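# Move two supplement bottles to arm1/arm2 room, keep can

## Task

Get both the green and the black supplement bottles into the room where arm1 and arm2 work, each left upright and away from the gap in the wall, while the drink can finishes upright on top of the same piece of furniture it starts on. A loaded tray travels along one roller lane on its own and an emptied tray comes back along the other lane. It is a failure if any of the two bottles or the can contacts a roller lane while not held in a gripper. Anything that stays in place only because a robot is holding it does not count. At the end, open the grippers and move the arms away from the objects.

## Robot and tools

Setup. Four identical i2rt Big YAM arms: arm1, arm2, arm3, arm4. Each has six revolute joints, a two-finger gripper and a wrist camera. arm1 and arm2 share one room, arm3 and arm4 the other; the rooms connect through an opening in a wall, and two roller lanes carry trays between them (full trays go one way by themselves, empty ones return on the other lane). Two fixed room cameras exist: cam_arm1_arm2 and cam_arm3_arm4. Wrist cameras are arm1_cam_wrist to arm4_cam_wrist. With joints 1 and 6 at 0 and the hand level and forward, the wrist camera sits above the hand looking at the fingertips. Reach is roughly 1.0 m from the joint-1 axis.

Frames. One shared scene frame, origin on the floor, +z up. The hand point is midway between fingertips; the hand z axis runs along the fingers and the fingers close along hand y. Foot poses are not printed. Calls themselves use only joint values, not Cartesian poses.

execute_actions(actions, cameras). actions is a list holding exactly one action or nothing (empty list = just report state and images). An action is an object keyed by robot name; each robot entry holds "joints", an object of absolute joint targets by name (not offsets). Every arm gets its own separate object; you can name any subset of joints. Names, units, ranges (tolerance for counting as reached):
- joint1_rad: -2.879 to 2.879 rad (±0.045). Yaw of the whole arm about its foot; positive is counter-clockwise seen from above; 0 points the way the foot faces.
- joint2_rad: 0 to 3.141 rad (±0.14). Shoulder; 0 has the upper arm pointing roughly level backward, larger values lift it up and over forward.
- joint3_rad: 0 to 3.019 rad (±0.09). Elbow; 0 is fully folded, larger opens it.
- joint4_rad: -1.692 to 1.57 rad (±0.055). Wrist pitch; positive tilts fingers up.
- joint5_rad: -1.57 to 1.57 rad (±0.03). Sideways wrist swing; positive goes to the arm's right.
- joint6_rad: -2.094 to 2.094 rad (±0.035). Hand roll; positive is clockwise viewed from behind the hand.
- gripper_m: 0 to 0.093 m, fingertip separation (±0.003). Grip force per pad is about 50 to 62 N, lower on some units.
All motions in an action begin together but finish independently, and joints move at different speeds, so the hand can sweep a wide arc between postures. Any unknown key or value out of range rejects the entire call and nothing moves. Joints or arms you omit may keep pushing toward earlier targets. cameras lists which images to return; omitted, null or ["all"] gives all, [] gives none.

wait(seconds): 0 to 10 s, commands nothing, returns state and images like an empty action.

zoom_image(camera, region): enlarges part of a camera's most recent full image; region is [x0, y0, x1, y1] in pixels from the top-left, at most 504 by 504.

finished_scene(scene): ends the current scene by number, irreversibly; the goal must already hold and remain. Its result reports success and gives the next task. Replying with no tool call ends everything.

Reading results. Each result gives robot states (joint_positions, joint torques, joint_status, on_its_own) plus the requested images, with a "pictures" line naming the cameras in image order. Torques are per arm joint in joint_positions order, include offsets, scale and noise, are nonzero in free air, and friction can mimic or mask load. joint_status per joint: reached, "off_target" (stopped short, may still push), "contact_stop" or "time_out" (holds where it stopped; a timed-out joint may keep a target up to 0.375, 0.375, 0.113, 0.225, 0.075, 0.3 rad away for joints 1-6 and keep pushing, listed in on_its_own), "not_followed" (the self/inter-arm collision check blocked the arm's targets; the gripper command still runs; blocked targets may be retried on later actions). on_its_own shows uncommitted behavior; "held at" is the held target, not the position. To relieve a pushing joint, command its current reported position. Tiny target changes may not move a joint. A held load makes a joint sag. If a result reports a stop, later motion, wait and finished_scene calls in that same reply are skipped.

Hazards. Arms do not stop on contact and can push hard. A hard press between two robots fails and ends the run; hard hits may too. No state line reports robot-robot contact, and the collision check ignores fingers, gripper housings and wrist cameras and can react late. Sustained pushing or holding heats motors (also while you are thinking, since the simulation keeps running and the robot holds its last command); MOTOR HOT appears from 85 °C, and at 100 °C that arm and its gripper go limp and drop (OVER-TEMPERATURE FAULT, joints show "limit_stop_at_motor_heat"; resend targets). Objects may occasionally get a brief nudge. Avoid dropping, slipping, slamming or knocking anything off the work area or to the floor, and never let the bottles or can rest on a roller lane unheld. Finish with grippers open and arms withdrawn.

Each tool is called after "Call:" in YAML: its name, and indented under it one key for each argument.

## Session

Call:
execute_actions:
  actions: []

Scene clock: 0.00 s.
Joint torques (N m, as the arm reports them, + toward a larger angle): no reading
Motor temperatures (°C, as the motors report them): arm1=[26 28 31 28 27 25] | arm2=[27 24 30 27 26 26] | arm3=[24 25 31 27 24 27] | arm4=[26 26 28 25 26 26]
arm1.joint_positions: joint1_rad=-0.541 joint2_rad=+0.425 joint3_rad=+1.657 joint4_rad=-1.404 joint5_rad=-0.260 joint6_rad=+0.281 gripper_m=+0.095
arm1.joint_status: not commanded
arm1.hand: x=-1.1815 y=-0.5152 z=+1.6162 quat_wxyz=(-0.436, +0.367, -0.672, -0.474) (m; scene frame)
arm2.joint_positions: joint1_rad=+0.376 joint2_rad=+0.295 joint3_rad=+1.450 joint4_rad=-1.500 joint5_rad=-0.112 joint6_rad=-0.764 gripper_m=+0.095
arm2.joint_status: not commanded
arm2.hand: x=-1.7265 y=+0.1702 z=+1.4668 quat_wxyz=(-0.571, +0.463, -0.674, +0.070) (m; scene frame)
arm3.joint_positions: joint1_rad=-0.763 joint2_rad=+0.318 joint3_rad=+1.675 joint4_rad=-1.569 joint5_rad=-0.208 joint6_rad=+0.582 gripper_m=+0.095
arm3.joint_status: not commanded
arm3.hand: x=+1.1625 y=-0.5723 z=+1.5512 quat_wxyz=(-0.426, +0.142, -0.767, -0.458) (m; scene frame)
arm4.joint_positions: joint1_rad=-0.820 joint2_rad=+0.571 joint3_rad=+1.563 joint4_rad=-1.455 joint5_rad=+0.268 joint6_rad=-0.244 gripper_m=+0.095
arm4.joint_status: not commanded
arm4.hand: x=+1.6917 y=+0.2690 z=+1.5415 quat_wxyz=(+0.358, -0.795, +0.283, +0.400) (m; scene frame)
pictures: arm1_cam_wrist, arm2_cam_wrist, arm3_cam_wrist, arm4_cam_wrist, cam_arm1_arm2, cam_arm3_arm4
Images, in order (width x height): arm1_cam_wrist 616x616, arm2_cam_wrist 616x616, arm3_cam_wrist 616x616, arm4_cam_wrist 616x616, cam_arm1_arm2 672x504, cam_arm3_arm4 672x504.

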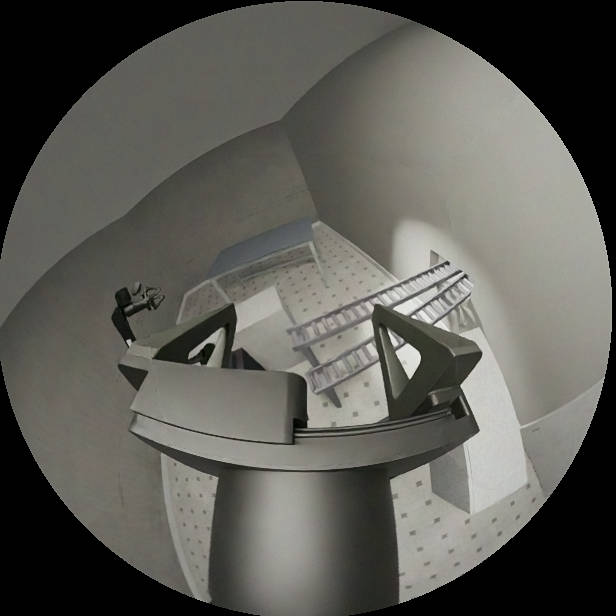

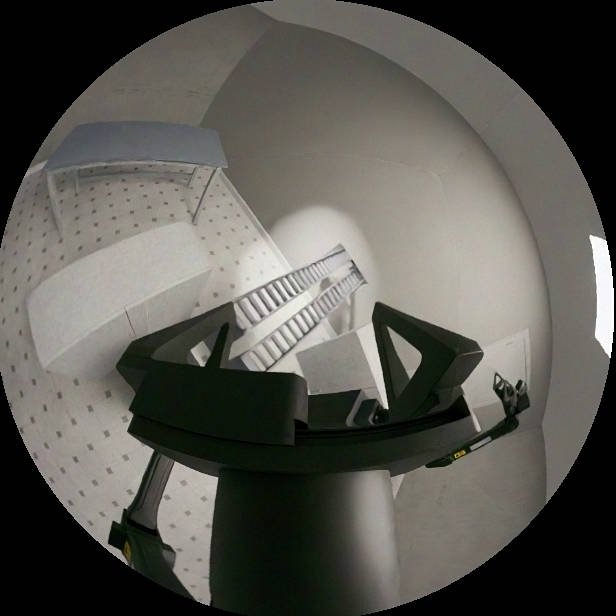

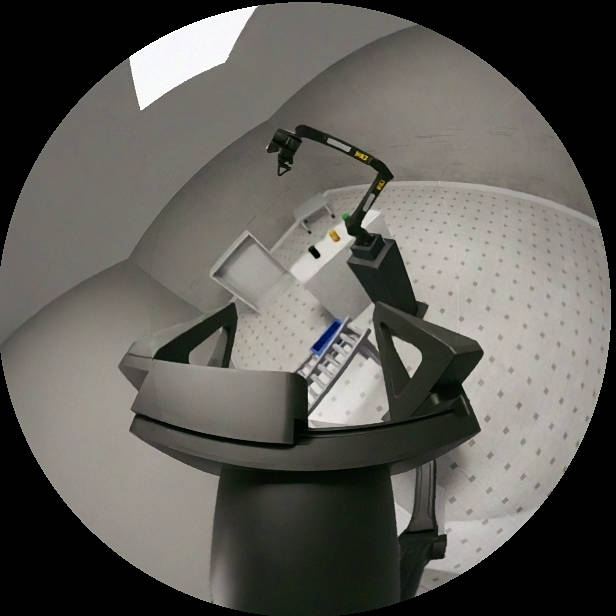

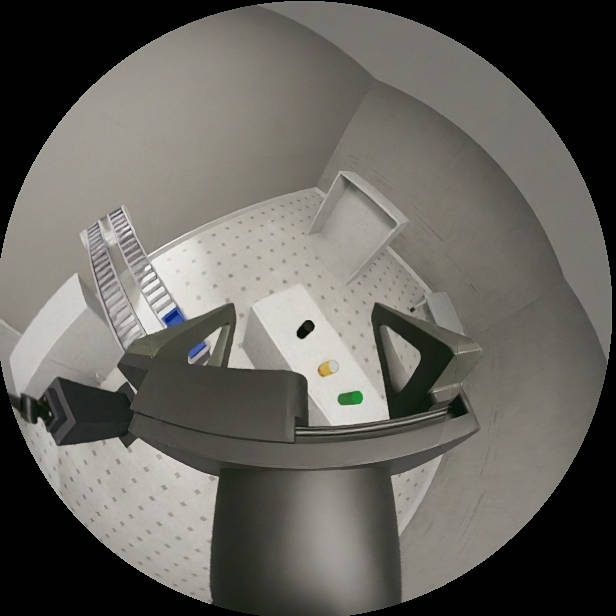

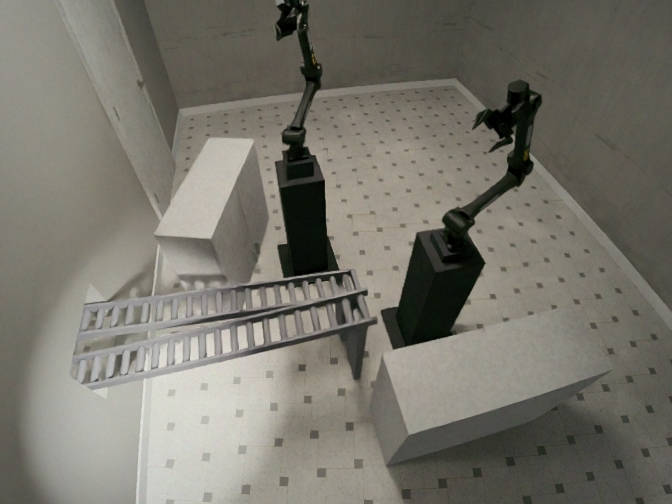

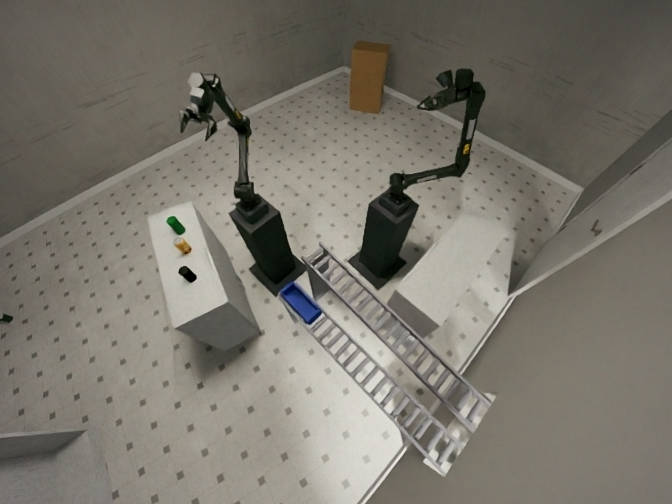

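Call:
execute_actions:
  actions:
    - {"arm4":{"joints":{"joint1_rad":-1.36,"joint2_rad":1.9,"joint3_rad":1.52,"joint4_rad":-1.14,"joint5_rad":0,"joint6_rad":0}},"arm3":{"joints":{"joint1_rad":0.3,"joint2_rad":0.8,"joint3_rad":0.6,"joint4_rad":-0.55,"joint5_rad":0,"joint6_rad":0,"gripper_m":0}}}
  cameras: ["arm4_cam_wrist","arm3_cam_wrist"]

Scene clock: 4.80 s.
Joint torques (N m, as the arm reports them, + toward a larger angle): arm1=[1.96 9.06 5.54 1.9  0.   0.05] | arm2=[ 1.53 10.94  6.2   2.41 -0.01 -0.03] | arm3=[ 1.05 -1.54 10.07  3.01 -0.01 -0.16] | arm4=[  0.98 -21.08   9.32   0.84  -0.1    0.1 ]
Motor temperatures (°C, as the motors report them): arm1=[26 28 31 28 27 25] | arm2=[27 24 30 28 26 26] | arm3=[24 25 31 27 24 27] | arm4=[26 27 28 25 26 26]
arm1.joint_positions: joint1_rad=-0.541 joint2_rad=+0.425 joint3_rad=+1.657 joint4_rad=-1.404 joint5_rad=-0.260 joint6_rad=+0.281 gripper_m=+0.095
arm1.joint_status: not commanded
arm1.hand: x=-1.1815 y=-0.5152 z=+1.6162 quat_wxyz=(-0.436, +0.367, -0.672, -0.474) (m; scene frame)
arm2.joint_positions: joint1_rad=+0.376 joint2_rad=+0.295 joint3_rad=+1.450 joint4_rad=-1.500 joint5_rad=-0.112 joint6_rad=-0.764 gripper_m=+0.095
arm2.joint_status: not commanded
arm2.hand: x=-1.7265 y=+0.1702 z=+1.4668 quat_wxyz=(-0.571, +0.463, -0.674, +0.070) (m; scene frame)
arm3.joint_positions: joint1_rad=+0.291 joint2_rad=+0.800 joint3_rad=+0.593 joint4_rad=-0.573 joint5_rad=+0.000 joint6_rad=+0.009 gripper_m=+0.001
arm3.joint_status: all done
arm3.hand: x=+1.0848 y=-0.2570 z=+1.1137 quat_wxyz=(-0.226, +0.731, -0.563, -0.312) (m; scene frame)
arm4.joint_positions: joint1_rad=-1.362 joint2_rad=+1.922 joint3_rad=+1.499 joint4_rad=-1.145 joint5_rad=+0.002 joint6_rad=-0.012 gripper_m=+0.095
arm4.joint_status: all done
arm4.hand: x=+1.6364 y=+0.6754 z=+1.0012 quat_wxyz=(+0.009, -0.796, +0.605, +0.002) (m; scene frame)
pictures: arm3_cam_wrist, arm4_cam_wrist
Images, in order (width x height): arm3_cam_wrist 616x616, arm4_cam_wrist 616x616.

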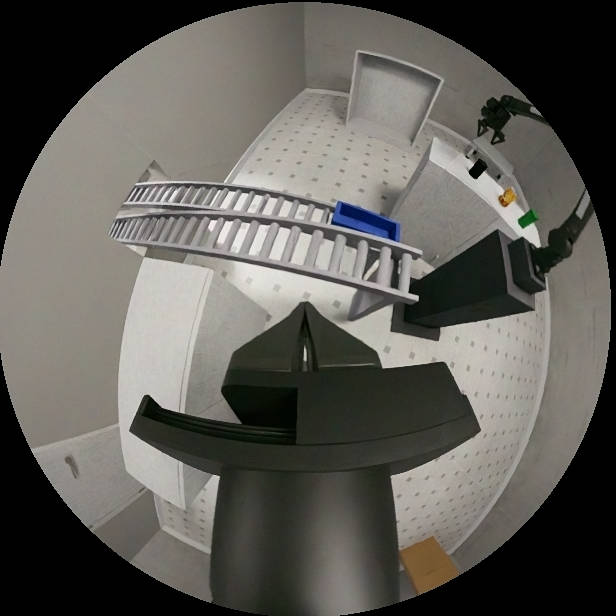

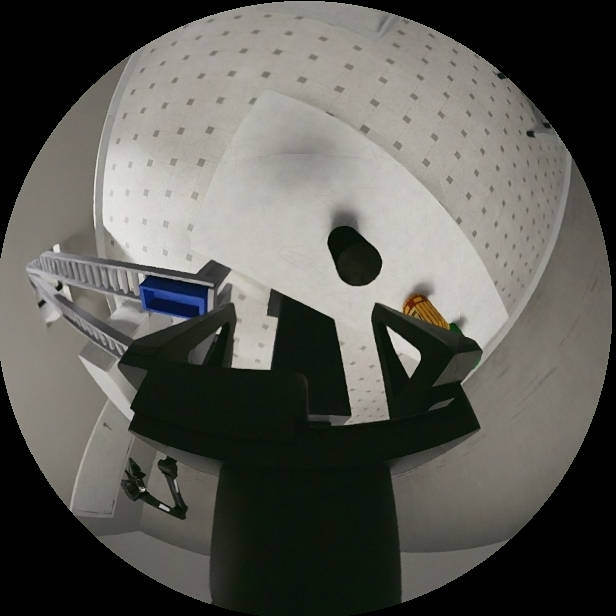

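Call:
execute_actions:
  actions:
    - {"arm4":{"joints":{"joint1_rad":-1.475,"joint2_rad":1.985,"joint3_rad":1.425,"joint4_rad":-0.97}}}
  cameras: ["arm4_cam_wrist"]

Scene clock: 10.40 s.
Joint torques (N m, as the arm reports them, + toward a larger angle): arm1=[1.86 9.23 5.57 1.91 0.01 0.04] | arm2=[ 1.86 10.88  5.94  2.39 -0.08  0.  ] | arm3=[ 0.36 -2.1  10.14  3.03  0.   -0.14] | arm4=[  1.77 -21.38   8.01   1.16  -0.02   0.09]
Motor temperatures (°C, as the motors report them): arm1=[26 28 32 28 27 25] | arm2=[27 24 30 28 26 26] | arm3=[24 25 32 27 24 27] | arm4=[26 27 29 25 26 26]
arm1.joint_positions: joint1_rad=-0.541 joint2_rad=+0.425 joint3_rad=+1.657 joint4_rad=-1.404 joint5_rad=-0.260 joint6_rad=+0.281 gripper_m=+0.095
arm1.joint_status: not commanded
arm1.hand: x=-1.1815 y=-0.5152 z=+1.6162 quat_wxyz=(-0.436, +0.367, -0.672, -0.474) (m; scene frame)
arm2.joint_positions: joint1_rad=+0.376 joint2_rad=+0.295 joint3_rad=+1.450 joint4_rad=-1.500 joint5_rad=-0.112 joint6_rad=-0.764 gripper_m=+0.095
arm2.joint_status: not commanded
arm2.hand: x=-1.7265 y=+0.1702 z=+1.4668 quat_wxyz=(-0.571, +0.463, -0.674, +0.070) (m; scene frame)
arm3.joint_positions: joint1_rad=+0.291 joint2_rad=+0.800 joint3_rad=+0.593 joint4_rad=-0.573 joint5_rad=+0.000 joint6_rad=+0.008 gripper_m=+0.001
arm3.joint_status: not commanded
arm3.hand: x=+1.0848 y=-0.2570 z=+1.1137 quat_wxyz=(-0.226, +0.731, -0.563, -0.312) (m; scene frame)
arm4.joint_positions: joint1_rad=-1.485 joint2_rad=+2.007 joint3_rad=+1.415 joint4_rad=-0.982 joint5_rad=+0.000 joint6_rad=-0.010 gripper_m=+0.095
arm4.joint_status: all done
arm4.hand: x=+1.7057 y=+0.6843 z=+0.9278 quat_wxyz=(+0.006, -0.757, +0.653, +0.000) (m; scene frame)
pictures: arm4_cam_wrist
Images, in order (width x height): arm4_cam_wrist 616x616.

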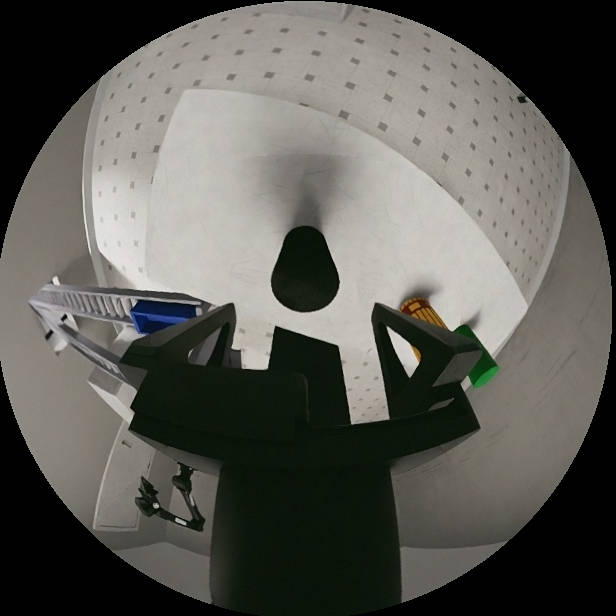

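Call:
execute_actions:
  actions:
    - {"arm4":{"joints":{"joint2_rad":2.11,"joint3_rad":1.39,"joint4_rad":-0.81}}}
  cameras: ["arm4_cam_wrist"]

Call:
execute_actions:
  actions:
    - {"arm4":{"joints":{"gripper_m":0.04}}}
  cameras: []

Call:
execute_actions:
  actions:
    - {"arm4":{"joints":{"joint2_rad":1.95,"joint3_rad":1.5,"joint4_rad":-1.07}}}
  cameras: []

Call:
execute_actions:
  actions:
    - {"arm4":{"joints":{"joint1_rad":-0.262,"joint6_rad":-0.22}}}
  cameras: []

Call:
execute_actions:
  actions:
    - {"arm4":{"joints":{"joint2_rad":2.62,"joint3_rad":1.94,"joint4_rad":-0.81}}}
  cameras: ["arm4_cam_wrist"]

Scene clock: 18.30 s.
Joint torques (N m, as the arm reports them, + toward a larger angle): arm1=[1.98 8.94 5.52 1.89 0.01 0.05] | arm2=[ 2.54 10.75  6.13  2.3  -0.05 -0.05] | arm3=[-0.02 -1.78 10.13  3.33 -0.03 -0.21] | arm4=[  1.57 -22.43   7.25   1.16  -0.02   0.08]
Motor temperatures (°C, as the motors report them): arm1=[26 28 32 28 27 25] | arm2=[27 24 30 28 26 26] | arm3=[24 25 33 27 24 27] | arm4=[26 28 29 25 26 26]
arm1.joint_positions: joint1_rad=-0.541 joint2_rad=+0.425 joint3_rad=+1.657 joint4_rad=-1.404 joint5_rad=-0.260 joint6_rad=+0.281 gripper_m=+0.095
arm1.joint_status: not commanded
arm1.hand: x=-1.1815 y=-0.5152 z=+1.6162 quat_wxyz=(-0.436, +0.367, -0.672, -0.474) (m; scene frame)
arm2.joint_positions: joint1_rad=+0.376 joint2_rad=+0.295 joint3_rad=+1.450 joint4_rad=-1.500 joint5_rad=-0.112 joint6_rad=-0.764 gripper_m=+0.095
arm2.joint_status: not commanded
arm2.hand: x=-1.7265 y=+0.1702 z=+1.4668 quat_wxyz=(-0.571, +0.463, -0.674, +0.070) (m; scene frame)
arm3.joint_positions: joint1_rad=+0.291 joint2_rad=+0.800 joint3_rad=+0.593 joint4_rad=-0.573 joint5_rad=+0.000 joint6_rad=+0.008 gripper_m=+0.001
arm3.joint_status: not commanded
arm3.hand: x=+1.0848 y=-0.2570 z=+1.1137 quat_wxyz=(-0.226, +0.731, -0.563, -0.312) (m; scene frame)
arm4.joint_positions: joint1_rad=-1.485 joint2_rad=+2.133 joint3_rad=+1.379 joint4_rad=-0.822 joint5_rad=+0.000 joint6_rad=-0.010 gripper_m=+0.095
arm4.joint_status: all done
arm4.hand: x=+1.7064 y=+0.6842 z=+0.8493 quat_wxyz=(+0.005, -0.757, +0.653, -0.001) (m; scene frame)
pictures: arm4_cam_wrist
Images, in order (width x height): arm4_cam_wrist 616x616.

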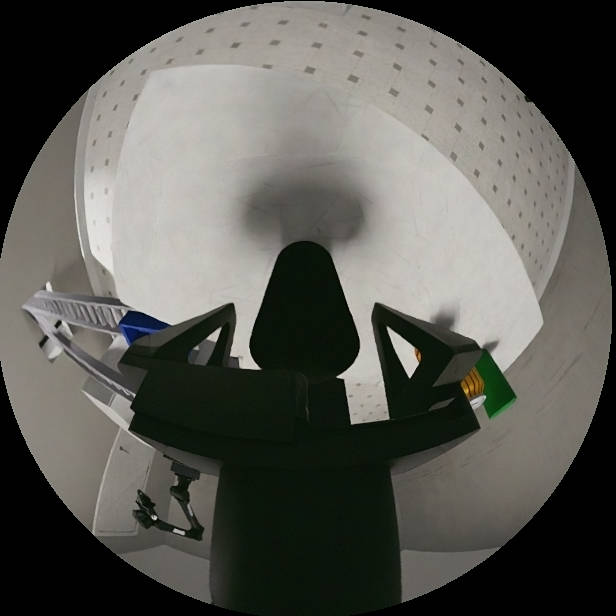

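Scene clock: 18.90 s.
Joint torques (N m, as the arm reports them, + toward a larger angle): arm1=[1.78 9.12 5.53 1.95 0.01 0.04] | arm2=[ 1.1  11.14  6.07  2.47 -0.07 -0.02] | arm3=[ 0.78 -1.91 10.09  3.1  -0.06 -0.22] | arm4=[  1.66 -22.17   7.28   1.13  -0.03   0.09]
Motor temperatures (°C, as the motors report them): arm1=[26 28 32 28 27 25] | arm2=[27 24 30 28 26 26] | arm3=[24 25 33 27 24 27] | arm4=[26 28 29 25 26 26]
arm1.joint_positions: joint1_rad=-0.541 joint2_rad=+0.425 joint3_rad=+1.657 joint4_rad=-1.404 joint5_rad=-0.260 joint6_rad=+0.281 gripper_m=+0.095
arm1.joint_status: not commanded
arm1.hand: x=-1.1815 y=-0.5152 z=+1.6162 quat_wxyz=(-0.436, +0.367, -0.672, -0.474) (m; scene frame)
arm2.joint_positions: joint1_rad=+0.376 joint2_rad=+0.295 joint3_rad=+1.450 joint4_rad=-1.500 joint5_rad=-0.112 joint6_rad=-0.764 gripper_m=+0.095
arm2.joint_status: not commanded
arm2.hand: x=-1.7265 y=+0.1702 z=+1.4668 quat_wxyz=(-0.571, +0.463, -0.674, +0.070) (m; scene frame)
arm3.joint_positions: joint1_rad=+0.291 joint2_rad=+0.800 joint3_rad=+0.593 joint4_rad=-0.573 joint5_rad=+0.000 joint6_rad=+0.008 gripper_m=+0.001
arm3.joint_status: not commanded
arm3.hand: x=+1.0848 y=-0.2570 z=+1.1137 quat_wxyz=(-0.226, +0.731, -0.563, -0.312) (m; scene frame)
arm4.joint_positions: joint1_rad=-1.485 joint2_rad=+2.133 joint3_rad=+1.379 joint4_rad=-0.822 joint5_rad=+0.000 joint6_rad=-0.010 gripper_m=+0.058
arm4.joint_status: gripper_m off_target (ended at +0.058, target +0.040)
arm4.hand: x=+1.7064 y=+0.6843 z=+0.8493 quat_wxyz=(+0.006, -0.757, +0.653, -0.001) (m; scene frame)
pictures: none
No camera images: the call's "cameras" was empty. Leave "cameras" out to get every camera's image.

Scene clock: 20.17 s.
Joint torques (N m, as the arm reports them, + toward a larger angle): arm1=[1.55 9.18 5.52 1.89 0.01 0.06] | arm2=[ 1.52 10.71  6.16  2.4  -0.06 -0.03] | arm3=[ 0.66 -2.2  10.2   2.96 -0.06 -0.19] | arm4=[  1.63 -20.53  10.11   0.32  -0.03   0.08]
Motor temperatures (°C, as the motors report them): arm1=[26 28 32 28 27 25] | arm2=[27 24 30 28 26 26] | arm3=[24 25 33 27 24 27] | arm4=[26 28 29 25 26 26]
arm1.joint_positions: joint1_rad=-0.541 joint2_rad=+0.425 joint3_rad=+1.657 joint4_rad=-1.404 joint5_rad=-0.260 joint6_rad=+0.281 gripper_m=+0.095
arm1.joint_status: not commanded
arm1.hand: x=-1.1815 y=-0.5152 z=+1.6162 quat_wxyz=(-0.436, +0.367, -0.672, -0.474) (m; scene frame)
arm2.joint_positions: joint1_rad=+0.376 joint2_rad=+0.295 joint3_rad=+1.450 joint4_rad=-1.500 joint5_rad=-0.112 joint6_rad=-0.764 gripper_m=+0.095
arm2.joint_status: not commanded
arm2.hand: x=-1.7265 y=+0.1702 z=+1.4668 quat_wxyz=(-0.571, +0.463, -0.674, +0.070) (m; scene frame)
arm3.joint_positions: joint1_rad=+0.291 joint2_rad=+0.800 joint3_rad=+0.593 joint4_rad=-0.573 joint5_rad=+0.000 joint6_rad=+0.008 gripper_m=+0.001
arm3.joint_status: not commanded
arm3.hand: x=+1.0848 y=-0.2570 z=+1.1137 quat_wxyz=(-0.226, +0.731, -0.563, -0.312) (m; scene frame)
arm4.joint_positions: joint1_rad=-1.485 joint2_rad=+1.963 joint3_rad=+1.465 joint4_rad=-1.060 joint5_rad=+0.000 joint6_rad=-0.010 gripper_m=+0.058
arm4.joint_status: all done
arm4.hand: x=+1.7042 y=+0.6921 z=+0.9679 quat_wxyz=(+0.011, -0.757, +0.653, +0.006) (m; scene frame)
pictures: none
No camera images: the call's "cameras" was empty. Leave "cameras" out to get every camera's image.

Scene clock: 21.87 s.
Joint torques (N m, as the arm reports them, + toward a larger angle): arm1=[1.9  8.88 5.56 1.89 0.01 0.05] | arm2=[ 1.59 10.42  5.83  2.43 -0.04  0.01] | arm3=[ 0.92 -1.95 10.21  3.11 -0.02 -0.16] | arm4=[ -0.48 -20.69  10.1    0.26   0.08  -0.14]
Motor temperatures (°C, as the motors report them): arm1=[26 28 32 28 27 25] | arm2=[27 24 30 28 26 26] | arm3=[24 25 34 27 24 27] | arm4=[26 28 29 25 26 26]
arm1.joint_positions: joint1_rad=-0.541 joint2_rad=+0.425 joint3_rad=+1.657 joint4_rad=-1.404 joint5_rad=-0.260 joint6_rad=+0.281 gripper_m=+0.095
arm1.joint_status: not commanded
arm1.hand: x=-1.1815 y=-0.5152 z=+1.6162 quat_wxyz=(-0.436, +0.367, -0.672, -0.474) (m; scene frame)
arm2.joint_positions: joint1_rad=+0.376 joint2_rad=+0.295 joint3_rad=+1.450 joint4_rad=-1.500 joint5_rad=-0.112 joint6_rad=-0.764 gripper_m=+0.095
arm2.joint_status: not commanded
arm2.hand: x=-1.7265 y=+0.1702 z=+1.4668 quat_wxyz=(-0.571, +0.463, -0.674, +0.070) (m; scene frame)
arm3.joint_positions: joint1_rad=+0.291 joint2_rad=+0.800 joint3_rad=+0.593 joint4_rad=-0.573 joint5_rad=+0.000 joint6_rad=+0.008 gripper_m=+0.001
arm3.joint_status: not commanded
arm3.hand: x=+1.0848 y=-0.2570 z=+1.1137 quat_wxyz=(-0.226, +0.731, -0.563, -0.312) (m; scene frame)
arm4.joint_positions: joint1_rad=-0.251 joint2_rad=+1.963 joint3_rad=+1.465 joint4_rad=-1.060 joint5_rad=-0.003 joint6_rad=-0.210 gripper_m=+0.058
arm4.joint_status: all done
arm4.hand: x=+1.2249 y=+0.2420 z=+0.9585 quat_wxyz=(+0.006, -1.000, -0.005, +0.002) (m; scene frame)
pictures: none
No camera images: the call's "cameras" was empty. Leave "cameras" out to get every camera's image.

Scene clock: 23.70 s.
Joint torques (N m, as the arm reports them, + toward a larger angle): arm1=[1.81 8.88 5.56 1.87 0.   0.05] | arm2=[ 1.19 11.19  6.12  2.58 -0.04  0.02] | arm3=[ 0.65 -2.42 10.22  3.05 -0.06 -0.19] | arm4=[ -0.38 -27.37   9.45   0.72   0.07  -0.14]
Motor temperatures (°C, as the motors report them): arm1=[26 28 32 28 27 25] | arm2=[27 24 30 28 26 26] | arm3=[24 25 34 27 24 27] | arm4=[26 28 30 25 26 26]
arm1.joint_positions: joint1_rad=-0.541 joint2_rad=+0.425 joint3_rad=+1.657 joint4_rad=-1.404 joint5_rad=-0.260 joint6_rad=+0.281 gripper_m=+0.095
arm1.joint_status: not commanded
arm1.hand: x=-1.1815 y=-0.5152 z=+1.6162 quat_wxyz=(-0.436, +0.367, -0.672, -0.474) (m; scene frame)
arm2.joint_positions: joint1_rad=+0.376 joint2_rad=+0.295 joint3_rad=+1.450 joint4_rad=-1.500 joint5_rad=-0.112 joint6_rad=-0.764 gripper_m=+0.095
arm2.joint_status: not commanded
arm2.hand: x=-1.7265 y=+0.1702 z=+1.4668 quat_wxyz=(-0.571, +0.463, -0.674, +0.070) (m; scene frame)
arm3.joint_positions: joint1_rad=+0.291 joint2_rad=+0.800 joint3_rad=+0.593 joint4_rad=-0.573 joint5_rad=+0.000 joint6_rad=+0.008 gripper_m=+0.001
arm3.joint_status: not commanded
arm3.hand: x=+1.0848 y=-0.2570 z=+1.1137 quat_wxyz=(-0.226, +0.731, -0.563, -0.312) (m; scene frame)
arm4.joint_positions: joint1_rad=-0.251 joint2_rad=+2.644 joint3_rad=+1.896 joint4_rad=-0.812 joint5_rad=-0.002 joint6_rad=-0.210 gripper_m=+0.058
arm4.joint_status: all done
arm4.hand: x=+1.1269 y=+0.2658 z=+0.6783 quat_wxyz=(+0.006, -1.000, -0.005, +0.002) (m; scene frame)
pictures: arm4_cam_wrist
Images, in order (width x height): arm4_cam_wrist 616x616.

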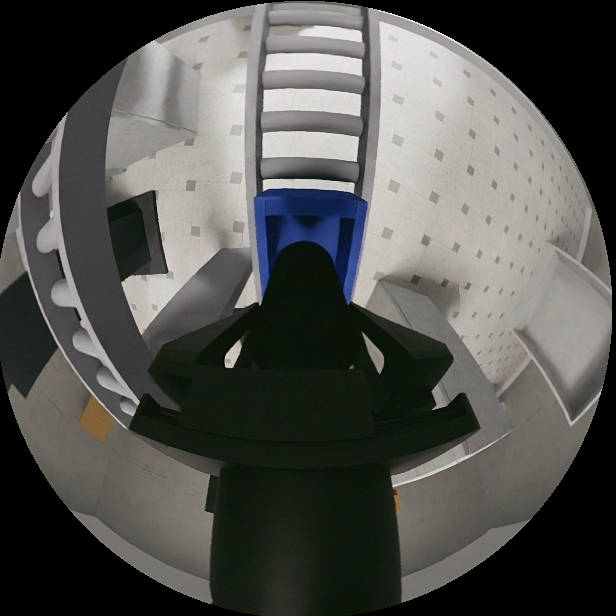

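Same as before.

Call:
execute_actions:
  actions:
    - {"arm4":{"joints":{"joint2_rad":2.76,"joint3_rad":2.04,"joint4_rad":-0.77}}}
  cameras: []

Call:
execute_actions:
  actions:
    - {"arm4":{"joints":{"joint2_rad":2.87,"joint3_rad":2.12,"joint4_rad":-0.745}}}
  cameras: ["arm4_cam_wrist"]

Scene clock: 27.63 s.
Joint torques (N m, as the arm reports them, + toward a larger angle): arm1=[1.71 9.24 5.58 1.87 0.   0.06] | arm2=[ 1.48 10.59  6.05  2.34 -0.04 -0.04] | arm3=[ 1.04 -1.54 10.08  2.96 -0.03 -0.18] | arm4=[ -0.46 -24.71   8.59   0.99   0.14  -0.13]
Motor temperatures (°C, as the motors report them): arm1=[26 28 32 28 27 25] | arm2=[27 25 31 28 26 26] | arm3=[24 25 34 27 24 27] | arm4=[26 28 30 25 26 26]
arm1.joint_positions: joint1_rad=-0.541 joint2_rad=+0.425 joint3_rad=+1.657 joint4_rad=-1.404 joint5_rad=-0.260 joint6_rad=+0.281 gripper_m=+0.095
arm1.joint_status: not commanded
arm1.hand: x=-1.1815 y=-0.5152 z=+1.6162 quat_wxyz=(-0.436, +0.367, -0.672, -0.474) (m; scene frame)
arm2.joint_positions: joint1_rad=+0.376 joint2_rad=+0.295 joint3_rad=+1.450 joint4_rad=-1.500 joint5_rad=-0.112 joint6_rad=-0.764 gripper_m=+0.095
arm2.joint_status: not commanded
arm2.hand: x=-1.7265 y=+0.1702 z=+1.4668 quat_wxyz=(-0.571, +0.463, -0.674, +0.070) (m; scene frame)
arm3.joint_positions: joint1_rad=+0.291 joint2_rad=+0.800 joint3_rad=+0.593 joint4_rad=-0.573 joint5_rad=+0.000 joint6_rad=+0.008 gripper_m=+0.001
arm3.joint_status: not commanded
arm3.hand: x=+1.0848 y=-0.2570 z=+1.1137 quat_wxyz=(-0.226, +0.731, -0.563, -0.312) (m; scene frame)
arm4.joint_positions: joint1_rad=-0.252 joint2_rad=+2.744 joint3_rad=+2.013 joint4_rad=-0.775 joint5_rad=-0.004 joint6_rad=-0.210 gripper_m=+0.058
arm4.joint_status: all done
arm4.hand: x=+1.1004 y=+0.2724 z=+0.6460 quat_wxyz=(+0.011, -1.000, -0.005, +0.028) (m; scene frame)
pictures: none
No camera images: the call's "cameras" was empty. Leave "cameras" out to get every camera's image.

Scene clock: 28.63 s.
Joint torques (N m, as the arm reports them, + toward a larger angle): arm1=[1.73 8.9  5.55 1.96 0.01 0.04] | arm2=[ 1.58 11.37  6.08  2.48 -0.04  0.  ] | arm3=[ 0.96 -2.79 10.13  2.96 -0.02 -0.18] | arm4=[ -0.25 -28.78   7.57   0.94  -0.02  -0.13]
Motor temperatures (°C, as the motors report them): arm1=[26 28 32 28 27 25] | arm2=[27 25 31 28 26 26] | arm3=[24 25 34 27 24 27] | arm4=[26 28 30 25 26 26]
arm1.joint_positions: joint1_rad=-0.541 joint2_rad=+0.425 joint3_rad=+1.657 joint4_rad=-1.404 joint5_rad=-0.260 joint6_rad=+0.281 gripper_m=+0.095
arm1.joint_status: not commanded
arm1.hand: x=-1.1815 y=-0.5152 z=+1.6162 quat_wxyz=(-0.436, +0.367, -0.672, -0.474) (m; scene frame)
arm2.joint_positions: joint1_rad=+0.376 joint2_rad=+0.295 joint3_rad=+1.450 joint4_rad=-1.500 joint5_rad=-0.112 joint6_rad=-0.764 gripper_m=+0.095
arm2.joint_status: not commanded
arm2.hand: x=-1.7265 y=+0.1702 z=+1.4668 quat_wxyz=(-0.571, +0.463, -0.674, +0.070) (m; scene frame)
arm3.joint_positions: joint1_rad=+0.291 joint2_rad=+0.800 joint3_rad=+0.593 joint4_rad=-0.573 joint5_rad=+0.000 joint6_rad=+0.008 gripper_m=+0.001
arm3.joint_status: not commanded
arm3.hand: x=+1.0848 y=-0.2570 z=+1.1137 quat_wxyz=(-0.226, +0.731, -0.563, -0.312) (m; scene frame)
arm4.joint_positions: joint1_rad=-0.252 joint2_rad=+2.902 joint3_rad=+2.099 joint4_rad=-0.753 joint5_rad=-0.001 joint6_rad=-0.211 gripper_m=+0.058
arm4.joint_status: all done
arm4.hand: x=+1.1236 y=+0.2693 z=+0.5657 quat_wxyz=(+0.007, -1.000, -0.005, +0.003) (m; scene frame)
pictures: arm4_cam_wrist
Images, in order (width x height): arm4_cam_wrist 616x616.

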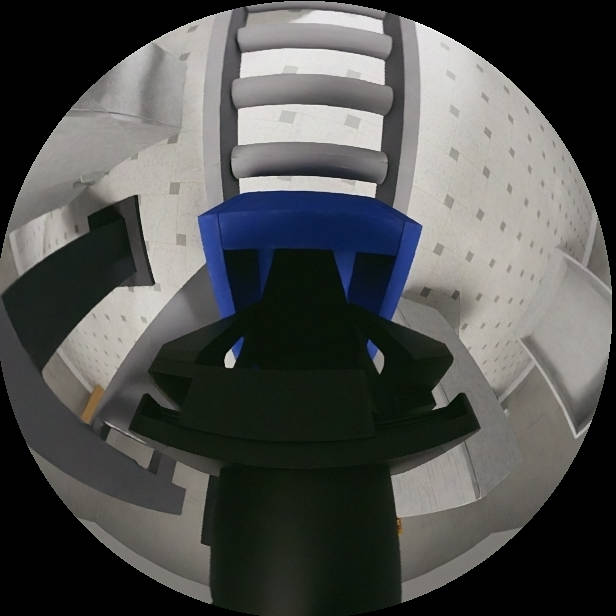

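Call:
execute_actions:
  actions:
    - {"arm4":{"joints":{"gripper_m":0.076}}}
  cameras: []

Call:
execute_actions:
  actions:
    - {"arm4":{"joints":{"joint2_rad":2.66,"joint3_rad":1.92,"joint4_rad":-0.81}}}
  cameras: ["arm4_cam_wrist"]

Call:
execute_actions:
  actions:
    - {"arm4":{"joints":{"joint2_rad":1.9,"joint3_rad":1.51,"joint4_rad":-1.15,"gripper_m":0.093}}}
  cameras: ["arm4_cam_wrist"]

Call:
execute_actions:
  actions:
    - {"arm4":{"joints":{"joint1_rad":-2.12,"joint6_rad":0}}}
  cameras: ["arm4_cam_wrist"]

Scene clock: 33.60 s.
Joint torques (N m, as the arm reports them, + toward a larger angle): arm1=[1.74 9.   5.52 1.94 0.01 0.05] | arm2=[ 1.47 11.51  6.14  2.47 -0.01 -0.02] | arm3=[ 0.74 -2.41 10.04  3.05 -0.03 -0.22] | arm4=[ -0.22 -28.48   7.62   0.99  -0.01  -0.12]
Motor temperatures (°C, as the motors report them): arm1=[26 28 32 28 27 25] | arm2=[27 25 31 28 26 26] | arm3=[24 25 35 27 24 27] | arm4=[26 29 30 25 26 26]
arm1.joint_positions: joint1_rad=-0.541 joint2_rad=+0.425 joint3_rad=+1.657 joint4_rad=-1.404 joint5_rad=-0.260 joint6_rad=+0.281 gripper_m=+0.095
arm1.joint_status: not commanded
arm1.hand: x=-1.1815 y=-0.5152 z=+1.6162 quat_wxyz=(-0.436, +0.367, -0.672, -0.474) (m; scene frame)
arm2.joint_positions: joint1_rad=+0.376 joint2_rad=+0.295 joint3_rad=+1.450 joint4_rad=-1.500 joint5_rad=-0.112 joint6_rad=-0.764 gripper_m=+0.095
arm2.joint_status: not commanded
arm2.hand: x=-1.7265 y=+0.1702 z=+1.4668 quat_wxyz=(-0.571, +0.463, -0.674, +0.070) (m; scene frame)
arm3.joint_positions: joint1_rad=+0.291 joint2_rad=+0.800 joint3_rad=+0.593 joint4_rad=-0.573 joint5_rad=+0.000 joint6_rad=+0.008 gripper_m=+0.001
arm3.joint_status: not commanded
arm3.hand: x=+1.0848 y=-0.2570 z=+1.1137 quat_wxyz=(-0.226, +0.731, -0.563, -0.312) (m; scene frame)
arm4.joint_positions: joint1_rad=-0.252 joint2_rad=+2.901 joint3_rad=+2.099 joint4_rad=-0.753 joint5_rad=-0.001 joint6_rad=-0.211 gripper_m=+0.076
arm4.joint_status: all done
arm4.hand: x=+1.1230 y=+0.2694 z=+0.5664 quat_wxyz=(+0.007, -1.000, -0.005, +0.004) (m; scene frame)
pictures: none
No camera images: the call's "cameras" was empty. Leave "cameras" out to get every camera's image.

Scene clock: 34.87 s.
Joint torques (N m, as the arm reports them, + toward a larger angle): arm1=[2.   8.77 5.47 1.96 0.   0.05] | arm2=[ 1.86 11.47  6.4   2.51 -0.05 -0.01] | arm3=[ 1.41 -1.97 10.36  3.08 -0.03 -0.2 ] | arm4=[ -0.34 -25.27   6.57   0.43  -0.01  -0.12]
Motor temperatures (°C, as the motors report them): arm1=[26 28 32 28 27 25] | arm2=[27 25 31 28 26 26] | arm3=[24 25 35 27 24 27] | arm4=[26 29 30 25 26 26]
arm1.joint_positions: joint1_rad=-0.541 joint2_rad=+0.425 joint3_rad=+1.657 joint4_rad=-1.404 joint5_rad=-0.260 joint6_rad=+0.281 gripper_m=+0.095
arm1.joint_status: not commanded
arm1.hand: x=-1.1815 y=-0.5152 z=+1.6162 quat_wxyz=(-0.436, +0.367, -0.672, -0.474) (m; scene frame)
arm2.joint_positions: joint1_rad=+0.376 joint2_rad=+0.295 joint3_rad=+1.450 joint4_rad=-1.500 joint5_rad=-0.112 joint6_rad=-0.764 gripper_m=+0.095
arm2.joint_status: not commanded
arm2.hand: x=-1.7265 y=+0.1702 z=+1.4668 quat_wxyz=(-0.571, +0.463, -0.674, +0.070) (m; scene frame)
arm3.joint_positions: joint1_rad=+0.291 joint2_rad=+0.800 joint3_rad=+0.593 joint4_rad=-0.573 joint5_rad=+0.000 joint6_rad=+0.008 gripper_m=+0.001
arm3.joint_status: not commanded
arm3.hand: x=+1.0848 y=-0.2570 z=+1.1137 quat_wxyz=(-0.226, +0.731, -0.563, -0.312) (m; scene frame)
arm4.joint_positions: joint1_rad=-0.252 joint2_rad=+2.659 joint3_rad=+1.920 joint4_rad=-0.804 joint5_rad=-0.001 joint6_rad=-0.211 gripper_m=+0.076
arm4.joint_status: all done
arm4.hand: x=+1.1194 y=+0.2687 z=+0.6752 quat_wxyz=(+0.009, -1.000, -0.005, +0.010) (m; scene frame)
pictures: arm4_cam_wrist
Images, in order (width x height): arm4_cam_wrist 616x616.

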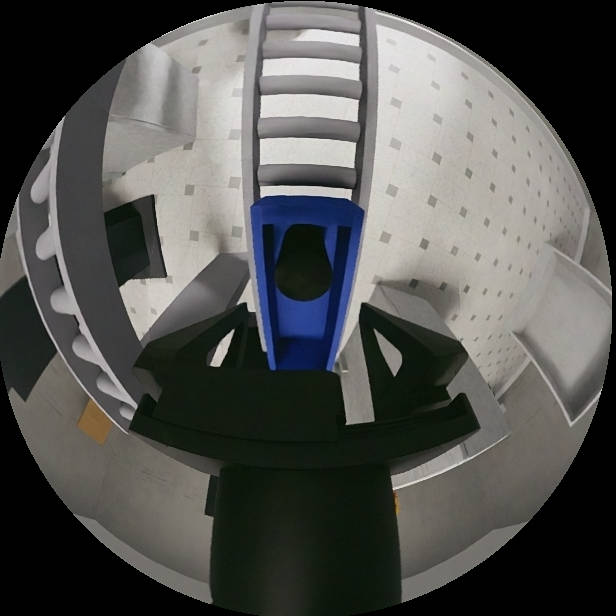

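Scene clock: 36.53 s.
Joint torques (N m, as the arm reports them, + toward a larger angle): arm1=[1.99 8.79 5.53 1.94 0.   0.05] | arm2=[ 1.68 10.74  6.15  2.42 -0.02 -0.01] | arm3=[ 0.97 -2.77 10.33  2.97 -0.05 -0.17] | arm4=[ -0.19 -20.23   8.33   0.32  -0.01  -0.13]
Motor temperatures (°C, as the motors report them): arm1=[26 28 32 28 27 25] | arm2=[27 25 31 28 26 26] | arm3=[24 25 35 27 24 27] | arm4=[26 29 30 25 26 26]
arm1.joint_positions: joint1_rad=-0.541 joint2_rad=+0.425 joint3_rad=+1.657 joint4_rad=-1.404 joint5_rad=-0.260 joint6_rad=+0.281 gripper_m=+0.095
arm1.joint_status: not commanded
arm1.hand: x=-1.1815 y=-0.5152 z=+1.6162 quat_wxyz=(-0.436, +0.367, -0.672, -0.474) (m; scene frame)
arm2.joint_positions: joint1_rad=+0.376 joint2_rad=+0.295 joint3_rad=+1.450 joint4_rad=-1.500 joint5_rad=-0.112 joint6_rad=-0.764 gripper_m=+0.095
arm2.joint_status: not commanded
arm2.hand: x=-1.7265 y=+0.1702 z=+1.4668 quat_wxyz=(-0.571, +0.463, -0.674, +0.070) (m; scene frame)
arm3.joint_positions: joint1_rad=+0.291 joint2_rad=+0.800 joint3_rad=+0.593 joint4_rad=-0.573 joint5_rad=+0.000 joint6_rad=+0.008 gripper_m=+0.001
arm3.joint_status: not commanded
arm3.hand: x=+1.0848 y=-0.2570 z=+1.1137 quat_wxyz=(-0.226, +0.731, -0.563, -0.312) (m; scene frame)
arm4.joint_positions: joint1_rad=-0.252 joint2_rad=+1.911 joint3_rad=+1.503 joint4_rad=-1.141 joint5_rad=-0.001 joint6_rad=-0.211 gripper_m=+0.093
arm4.joint_status: all done
arm4.hand: x=+1.2244 y=+0.2428 z=+0.9999 quat_wxyz=(+0.008, -1.000, -0.005, +0.007) (m; scene frame)
pictures: arm4_cam_wrist
Images, in order (width x height): arm4_cam_wrist 616x616.

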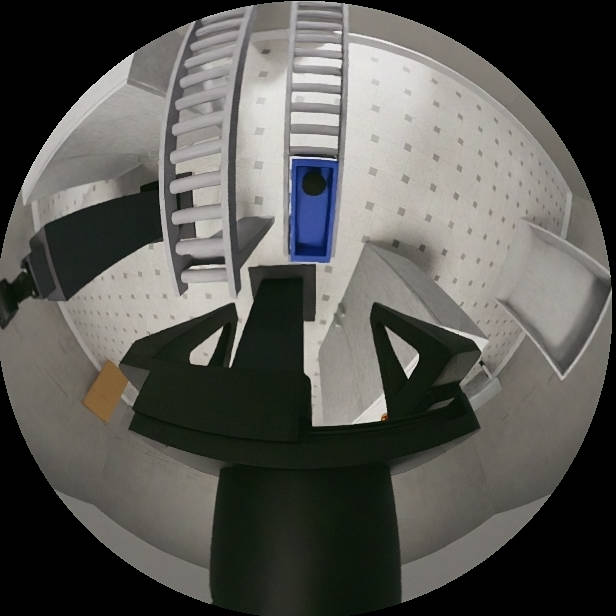

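Scene clock: 38.57 s.
Joint torques (N m, as the arm reports them, + toward a larger angle): arm1=[1.81 8.86 5.58 1.91 0.   0.06] | arm2=[ 1.89 10.77  6.    2.56 -0.06  0.02] | arm3=[-0.27 -1.14 10.19  3.3  -0.04 -0.16] | arm4=[  1.56 -20.09   8.49   0.33  -0.07   0.08]
Motor temperatures (°C, as the motors report them): arm1=[26 28 32 28 27 25] | arm2=[27 25 31 28 26 26] | arm3=[24 25 35 27 24 27] | arm4=[26 29 30 25 26 26]
arm1.joint_positions: joint1_rad=-0.541 joint2_rad=+0.425 joint3_rad=+1.657 joint4_rad=-1.404 joint5_rad=-0.260 joint6_rad=+0.281 gripper_m=+0.095
arm1.joint_status: not commanded
arm1.hand: x=-1.1815 y=-0.5152 z=+1.6162 quat_wxyz=(-0.436, +0.367, -0.672, -0.474) (m; scene frame)
arm2.joint_positions: joint1_rad=+0.376 joint2_rad=+0.295 joint3_rad=+1.450 joint4_rad=-1.500 joint5_rad=-0.112 joint6_rad=-0.764 gripper_m=+0.095
arm2.joint_status: not commanded
arm2.hand: x=-1.7265 y=+0.1702 z=+1.4668 quat_wxyz=(-0.571, +0.463, -0.674, +0.070) (m; scene frame)
arm3.joint_positions: joint1_rad=+0.291 joint2_rad=+0.800 joint3_rad=+0.593 joint4_rad=-0.573 joint5_rad=+0.000 joint6_rad=+0.008 gripper_m=+0.001
arm3.joint_status: not commanded
arm3.hand: x=+1.0848 y=-0.2570 z=+1.1137 quat_wxyz=(-0.226, +0.731, -0.563, -0.312) (m; scene frame)
arm4.joint_positions: joint1_rad=-2.131 joint2_rad=+1.911 joint3_rad=+1.503 joint4_rad=-1.141 joint5_rad=+0.001 joint6_rad=-0.010 gripper_m=+0.093
arm4.joint_status: all done
arm4.hand: x=+2.0581 y=+0.6252 z=+1.0109 quat_wxyz=(+0.016, -0.511, +0.860, +0.008) (m; scene frame)
pictures: arm4_cam_wrist
Images, in order (width x height): arm4_cam_wrist 616x616.

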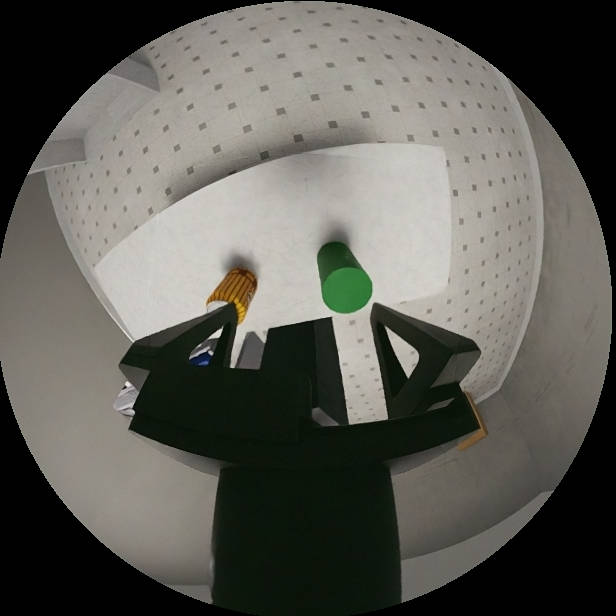

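Call:
execute_actions:
  actions:
    - {"arm4":{"joints":{"joint1_rad":-2.212,"joint2_rad":1.915,"joint3_rad":1.372,"joint4_rad":-0.99}}}
  cameras: ["arm4_cam_wrist"]

Call:
execute_actions:
  actions:
    - {"arm4":{"joints":{"joint2_rad":2.032,"joint3_rad":1.328,"joint4_rad":-0.826}}}
  cameras: ["arm4_cam_wrist"]

Scene clock: 43.60 s.
Joint torques (N m, as the arm reports them, + toward a larger angle): arm1=[1.54 9.27 5.49 1.97 0.02 0.05] | arm2=[ 1.94 11.02  6.04  2.53 -0.06 -0.01] | arm3=[ 0.86 -1.69 10.13  2.97 -0.08 -0.21] | arm4=[  1.92 -19.34   8.09   1.2   -0.04   0.08]
Motor temperatures (°C, as the motors report them): arm1=[26 28 32 28 27 25] | arm2=[27 25 31 28 26 26] | arm3=[24 25 35 27 24 27] | arm4=[26 29 30 25 26 26]
arm1.joint_positions: joint1_rad=-0.541 joint2_rad=+0.425 joint3_rad=+1.657 joint4_rad=-1.404 joint5_rad=-0.260 joint6_rad=+0.281 gripper_m=+0.095
arm1.joint_status: not commanded
arm1.hand: x=-1.1815 y=-0.5152 z=+1.6162 quat_wxyz=(-0.436, +0.367, -0.672, -0.474) (m; scene frame)
arm2.joint_positions: joint1_rad=+0.376 joint2_rad=+0.295 joint3_rad=+1.450 joint4_rad=-1.500 joint5_rad=-0.112 joint6_rad=-0.764 gripper_m=+0.095
arm2.joint_status: not commanded
arm2.hand: x=-1.7265 y=+0.1702 z=+1.4668 quat_wxyz=(-0.571, +0.463, -0.674, +0.070) (m; scene frame)
arm3.joint_positions: joint1_rad=+0.291 joint2_rad=+0.800 joint3_rad=+0.593 joint4_rad=-0.573 joint5_rad=+0.000 joint6_rad=+0.008 gripper_m=+0.001
arm3.joint_status: not commanded
arm3.hand: x=+1.0848 y=-0.2570 z=+1.1137 quat_wxyz=(-0.226, +0.731, -0.563, -0.312) (m; scene frame)
arm4.joint_positions: joint1_rad=-2.221 joint2_rad=+1.925 joint3_rad=+1.363 joint4_rad=-1.003 joint5_rad=+0.000 joint6_rad=-0.010 gripper_m=+0.093
arm4.joint_status: all done
arm4.hand: x=+2.0871 y=+0.5769 z=+0.9560 quat_wxyz=(+0.009, -0.471, +0.882, +0.005) (m; scene frame)
pictures: arm4_cam_wrist
Images, in order (width x height): arm4_cam_wrist 616x616.

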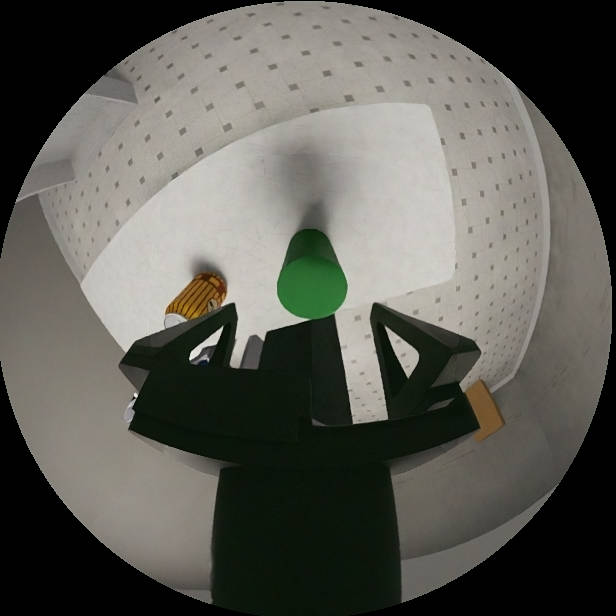

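Scene clock: 44.57 s.
Joint torques (N m, as the arm reports them, + toward a larger angle): arm1=[ 1.67  8.86  5.52  1.98 -0.01  0.04] | arm2=[ 1.08 10.84  6.27  2.6  -0.07  0.01] | arm3=[ 0.47 -2.53 10.13  3.15 -0.07 -0.2 ] | arm4=[  1.79 -21.3    7.4    1.21  -0.04   0.07]
Motor temperatures (°C, as the motors report them): arm1=[26 28 32 28 27 25] | arm2=[27 25 31 28 26 26] | arm3=[24 25 35 27 24 27] | arm4=[26 29 30 25 26 26]
arm1.joint_positions: joint1_rad=-0.541 joint2_rad=+0.425 joint3_rad=+1.657 joint4_rad=-1.404 joint5_rad=-0.260 joint6_rad=+0.281 gripper_m=+0.095
arm1.joint_status: not commanded
arm1.hand: x=-1.1815 y=-0.5152 z=+1.6162 quat_wxyz=(-0.436, +0.367, -0.672, -0.474) (m; scene frame)
arm2.joint_positions: joint1_rad=+0.376 joint2_rad=+0.295 joint3_rad=+1.450 joint4_rad=-1.500 joint5_rad=-0.112 joint6_rad=-0.764 gripper_m=+0.095
arm2.joint_status: not commanded
arm2.hand: x=-1.7265 y=+0.1702 z=+1.4668 quat_wxyz=(-0.571, +0.463, -0.674, +0.070) (m; scene frame)
arm3.joint_positions: joint1_rad=+0.291 joint2_rad=+0.800 joint3_rad=+0.593 joint4_rad=-0.573 joint5_rad=+0.000 joint6_rad=+0.008 gripper_m=+0.001
arm3.joint_status: not commanded
arm3.hand: x=+1.0848 y=-0.2570 z=+1.1137 quat_wxyz=(-0.226, +0.731, -0.563, -0.312) (m; scene frame)
arm4.joint_positions: joint1_rad=-2.221 joint2_rad=+2.056 joint3_rad=+1.317 joint4_rad=-0.838 joint5_rad=+0.000 joint6_rad=-0.010 gripper_m=+0.093
arm4.joint_status: all done
arm4.hand: x=+2.0863 y=+0.5758 z=+0.8740 quat_wxyz=(+0.003, -0.471, +0.882, +0.002) (m; scene frame)
pictures: arm4_cam_wrist
Images, in order (width x height): arm4_cam_wrist 616x616.

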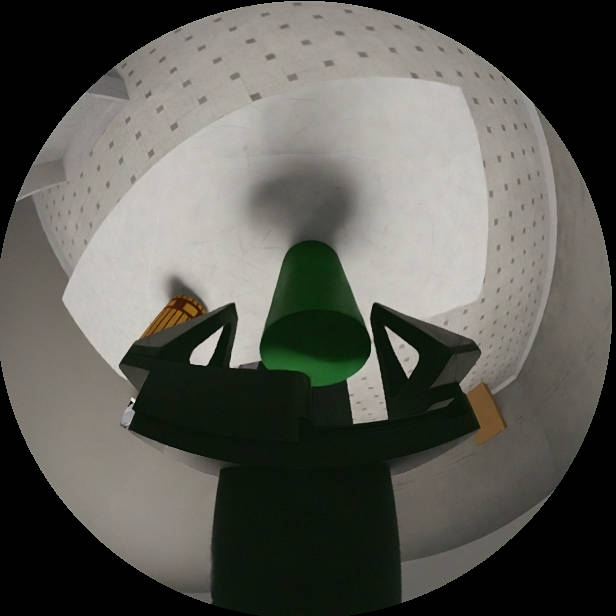

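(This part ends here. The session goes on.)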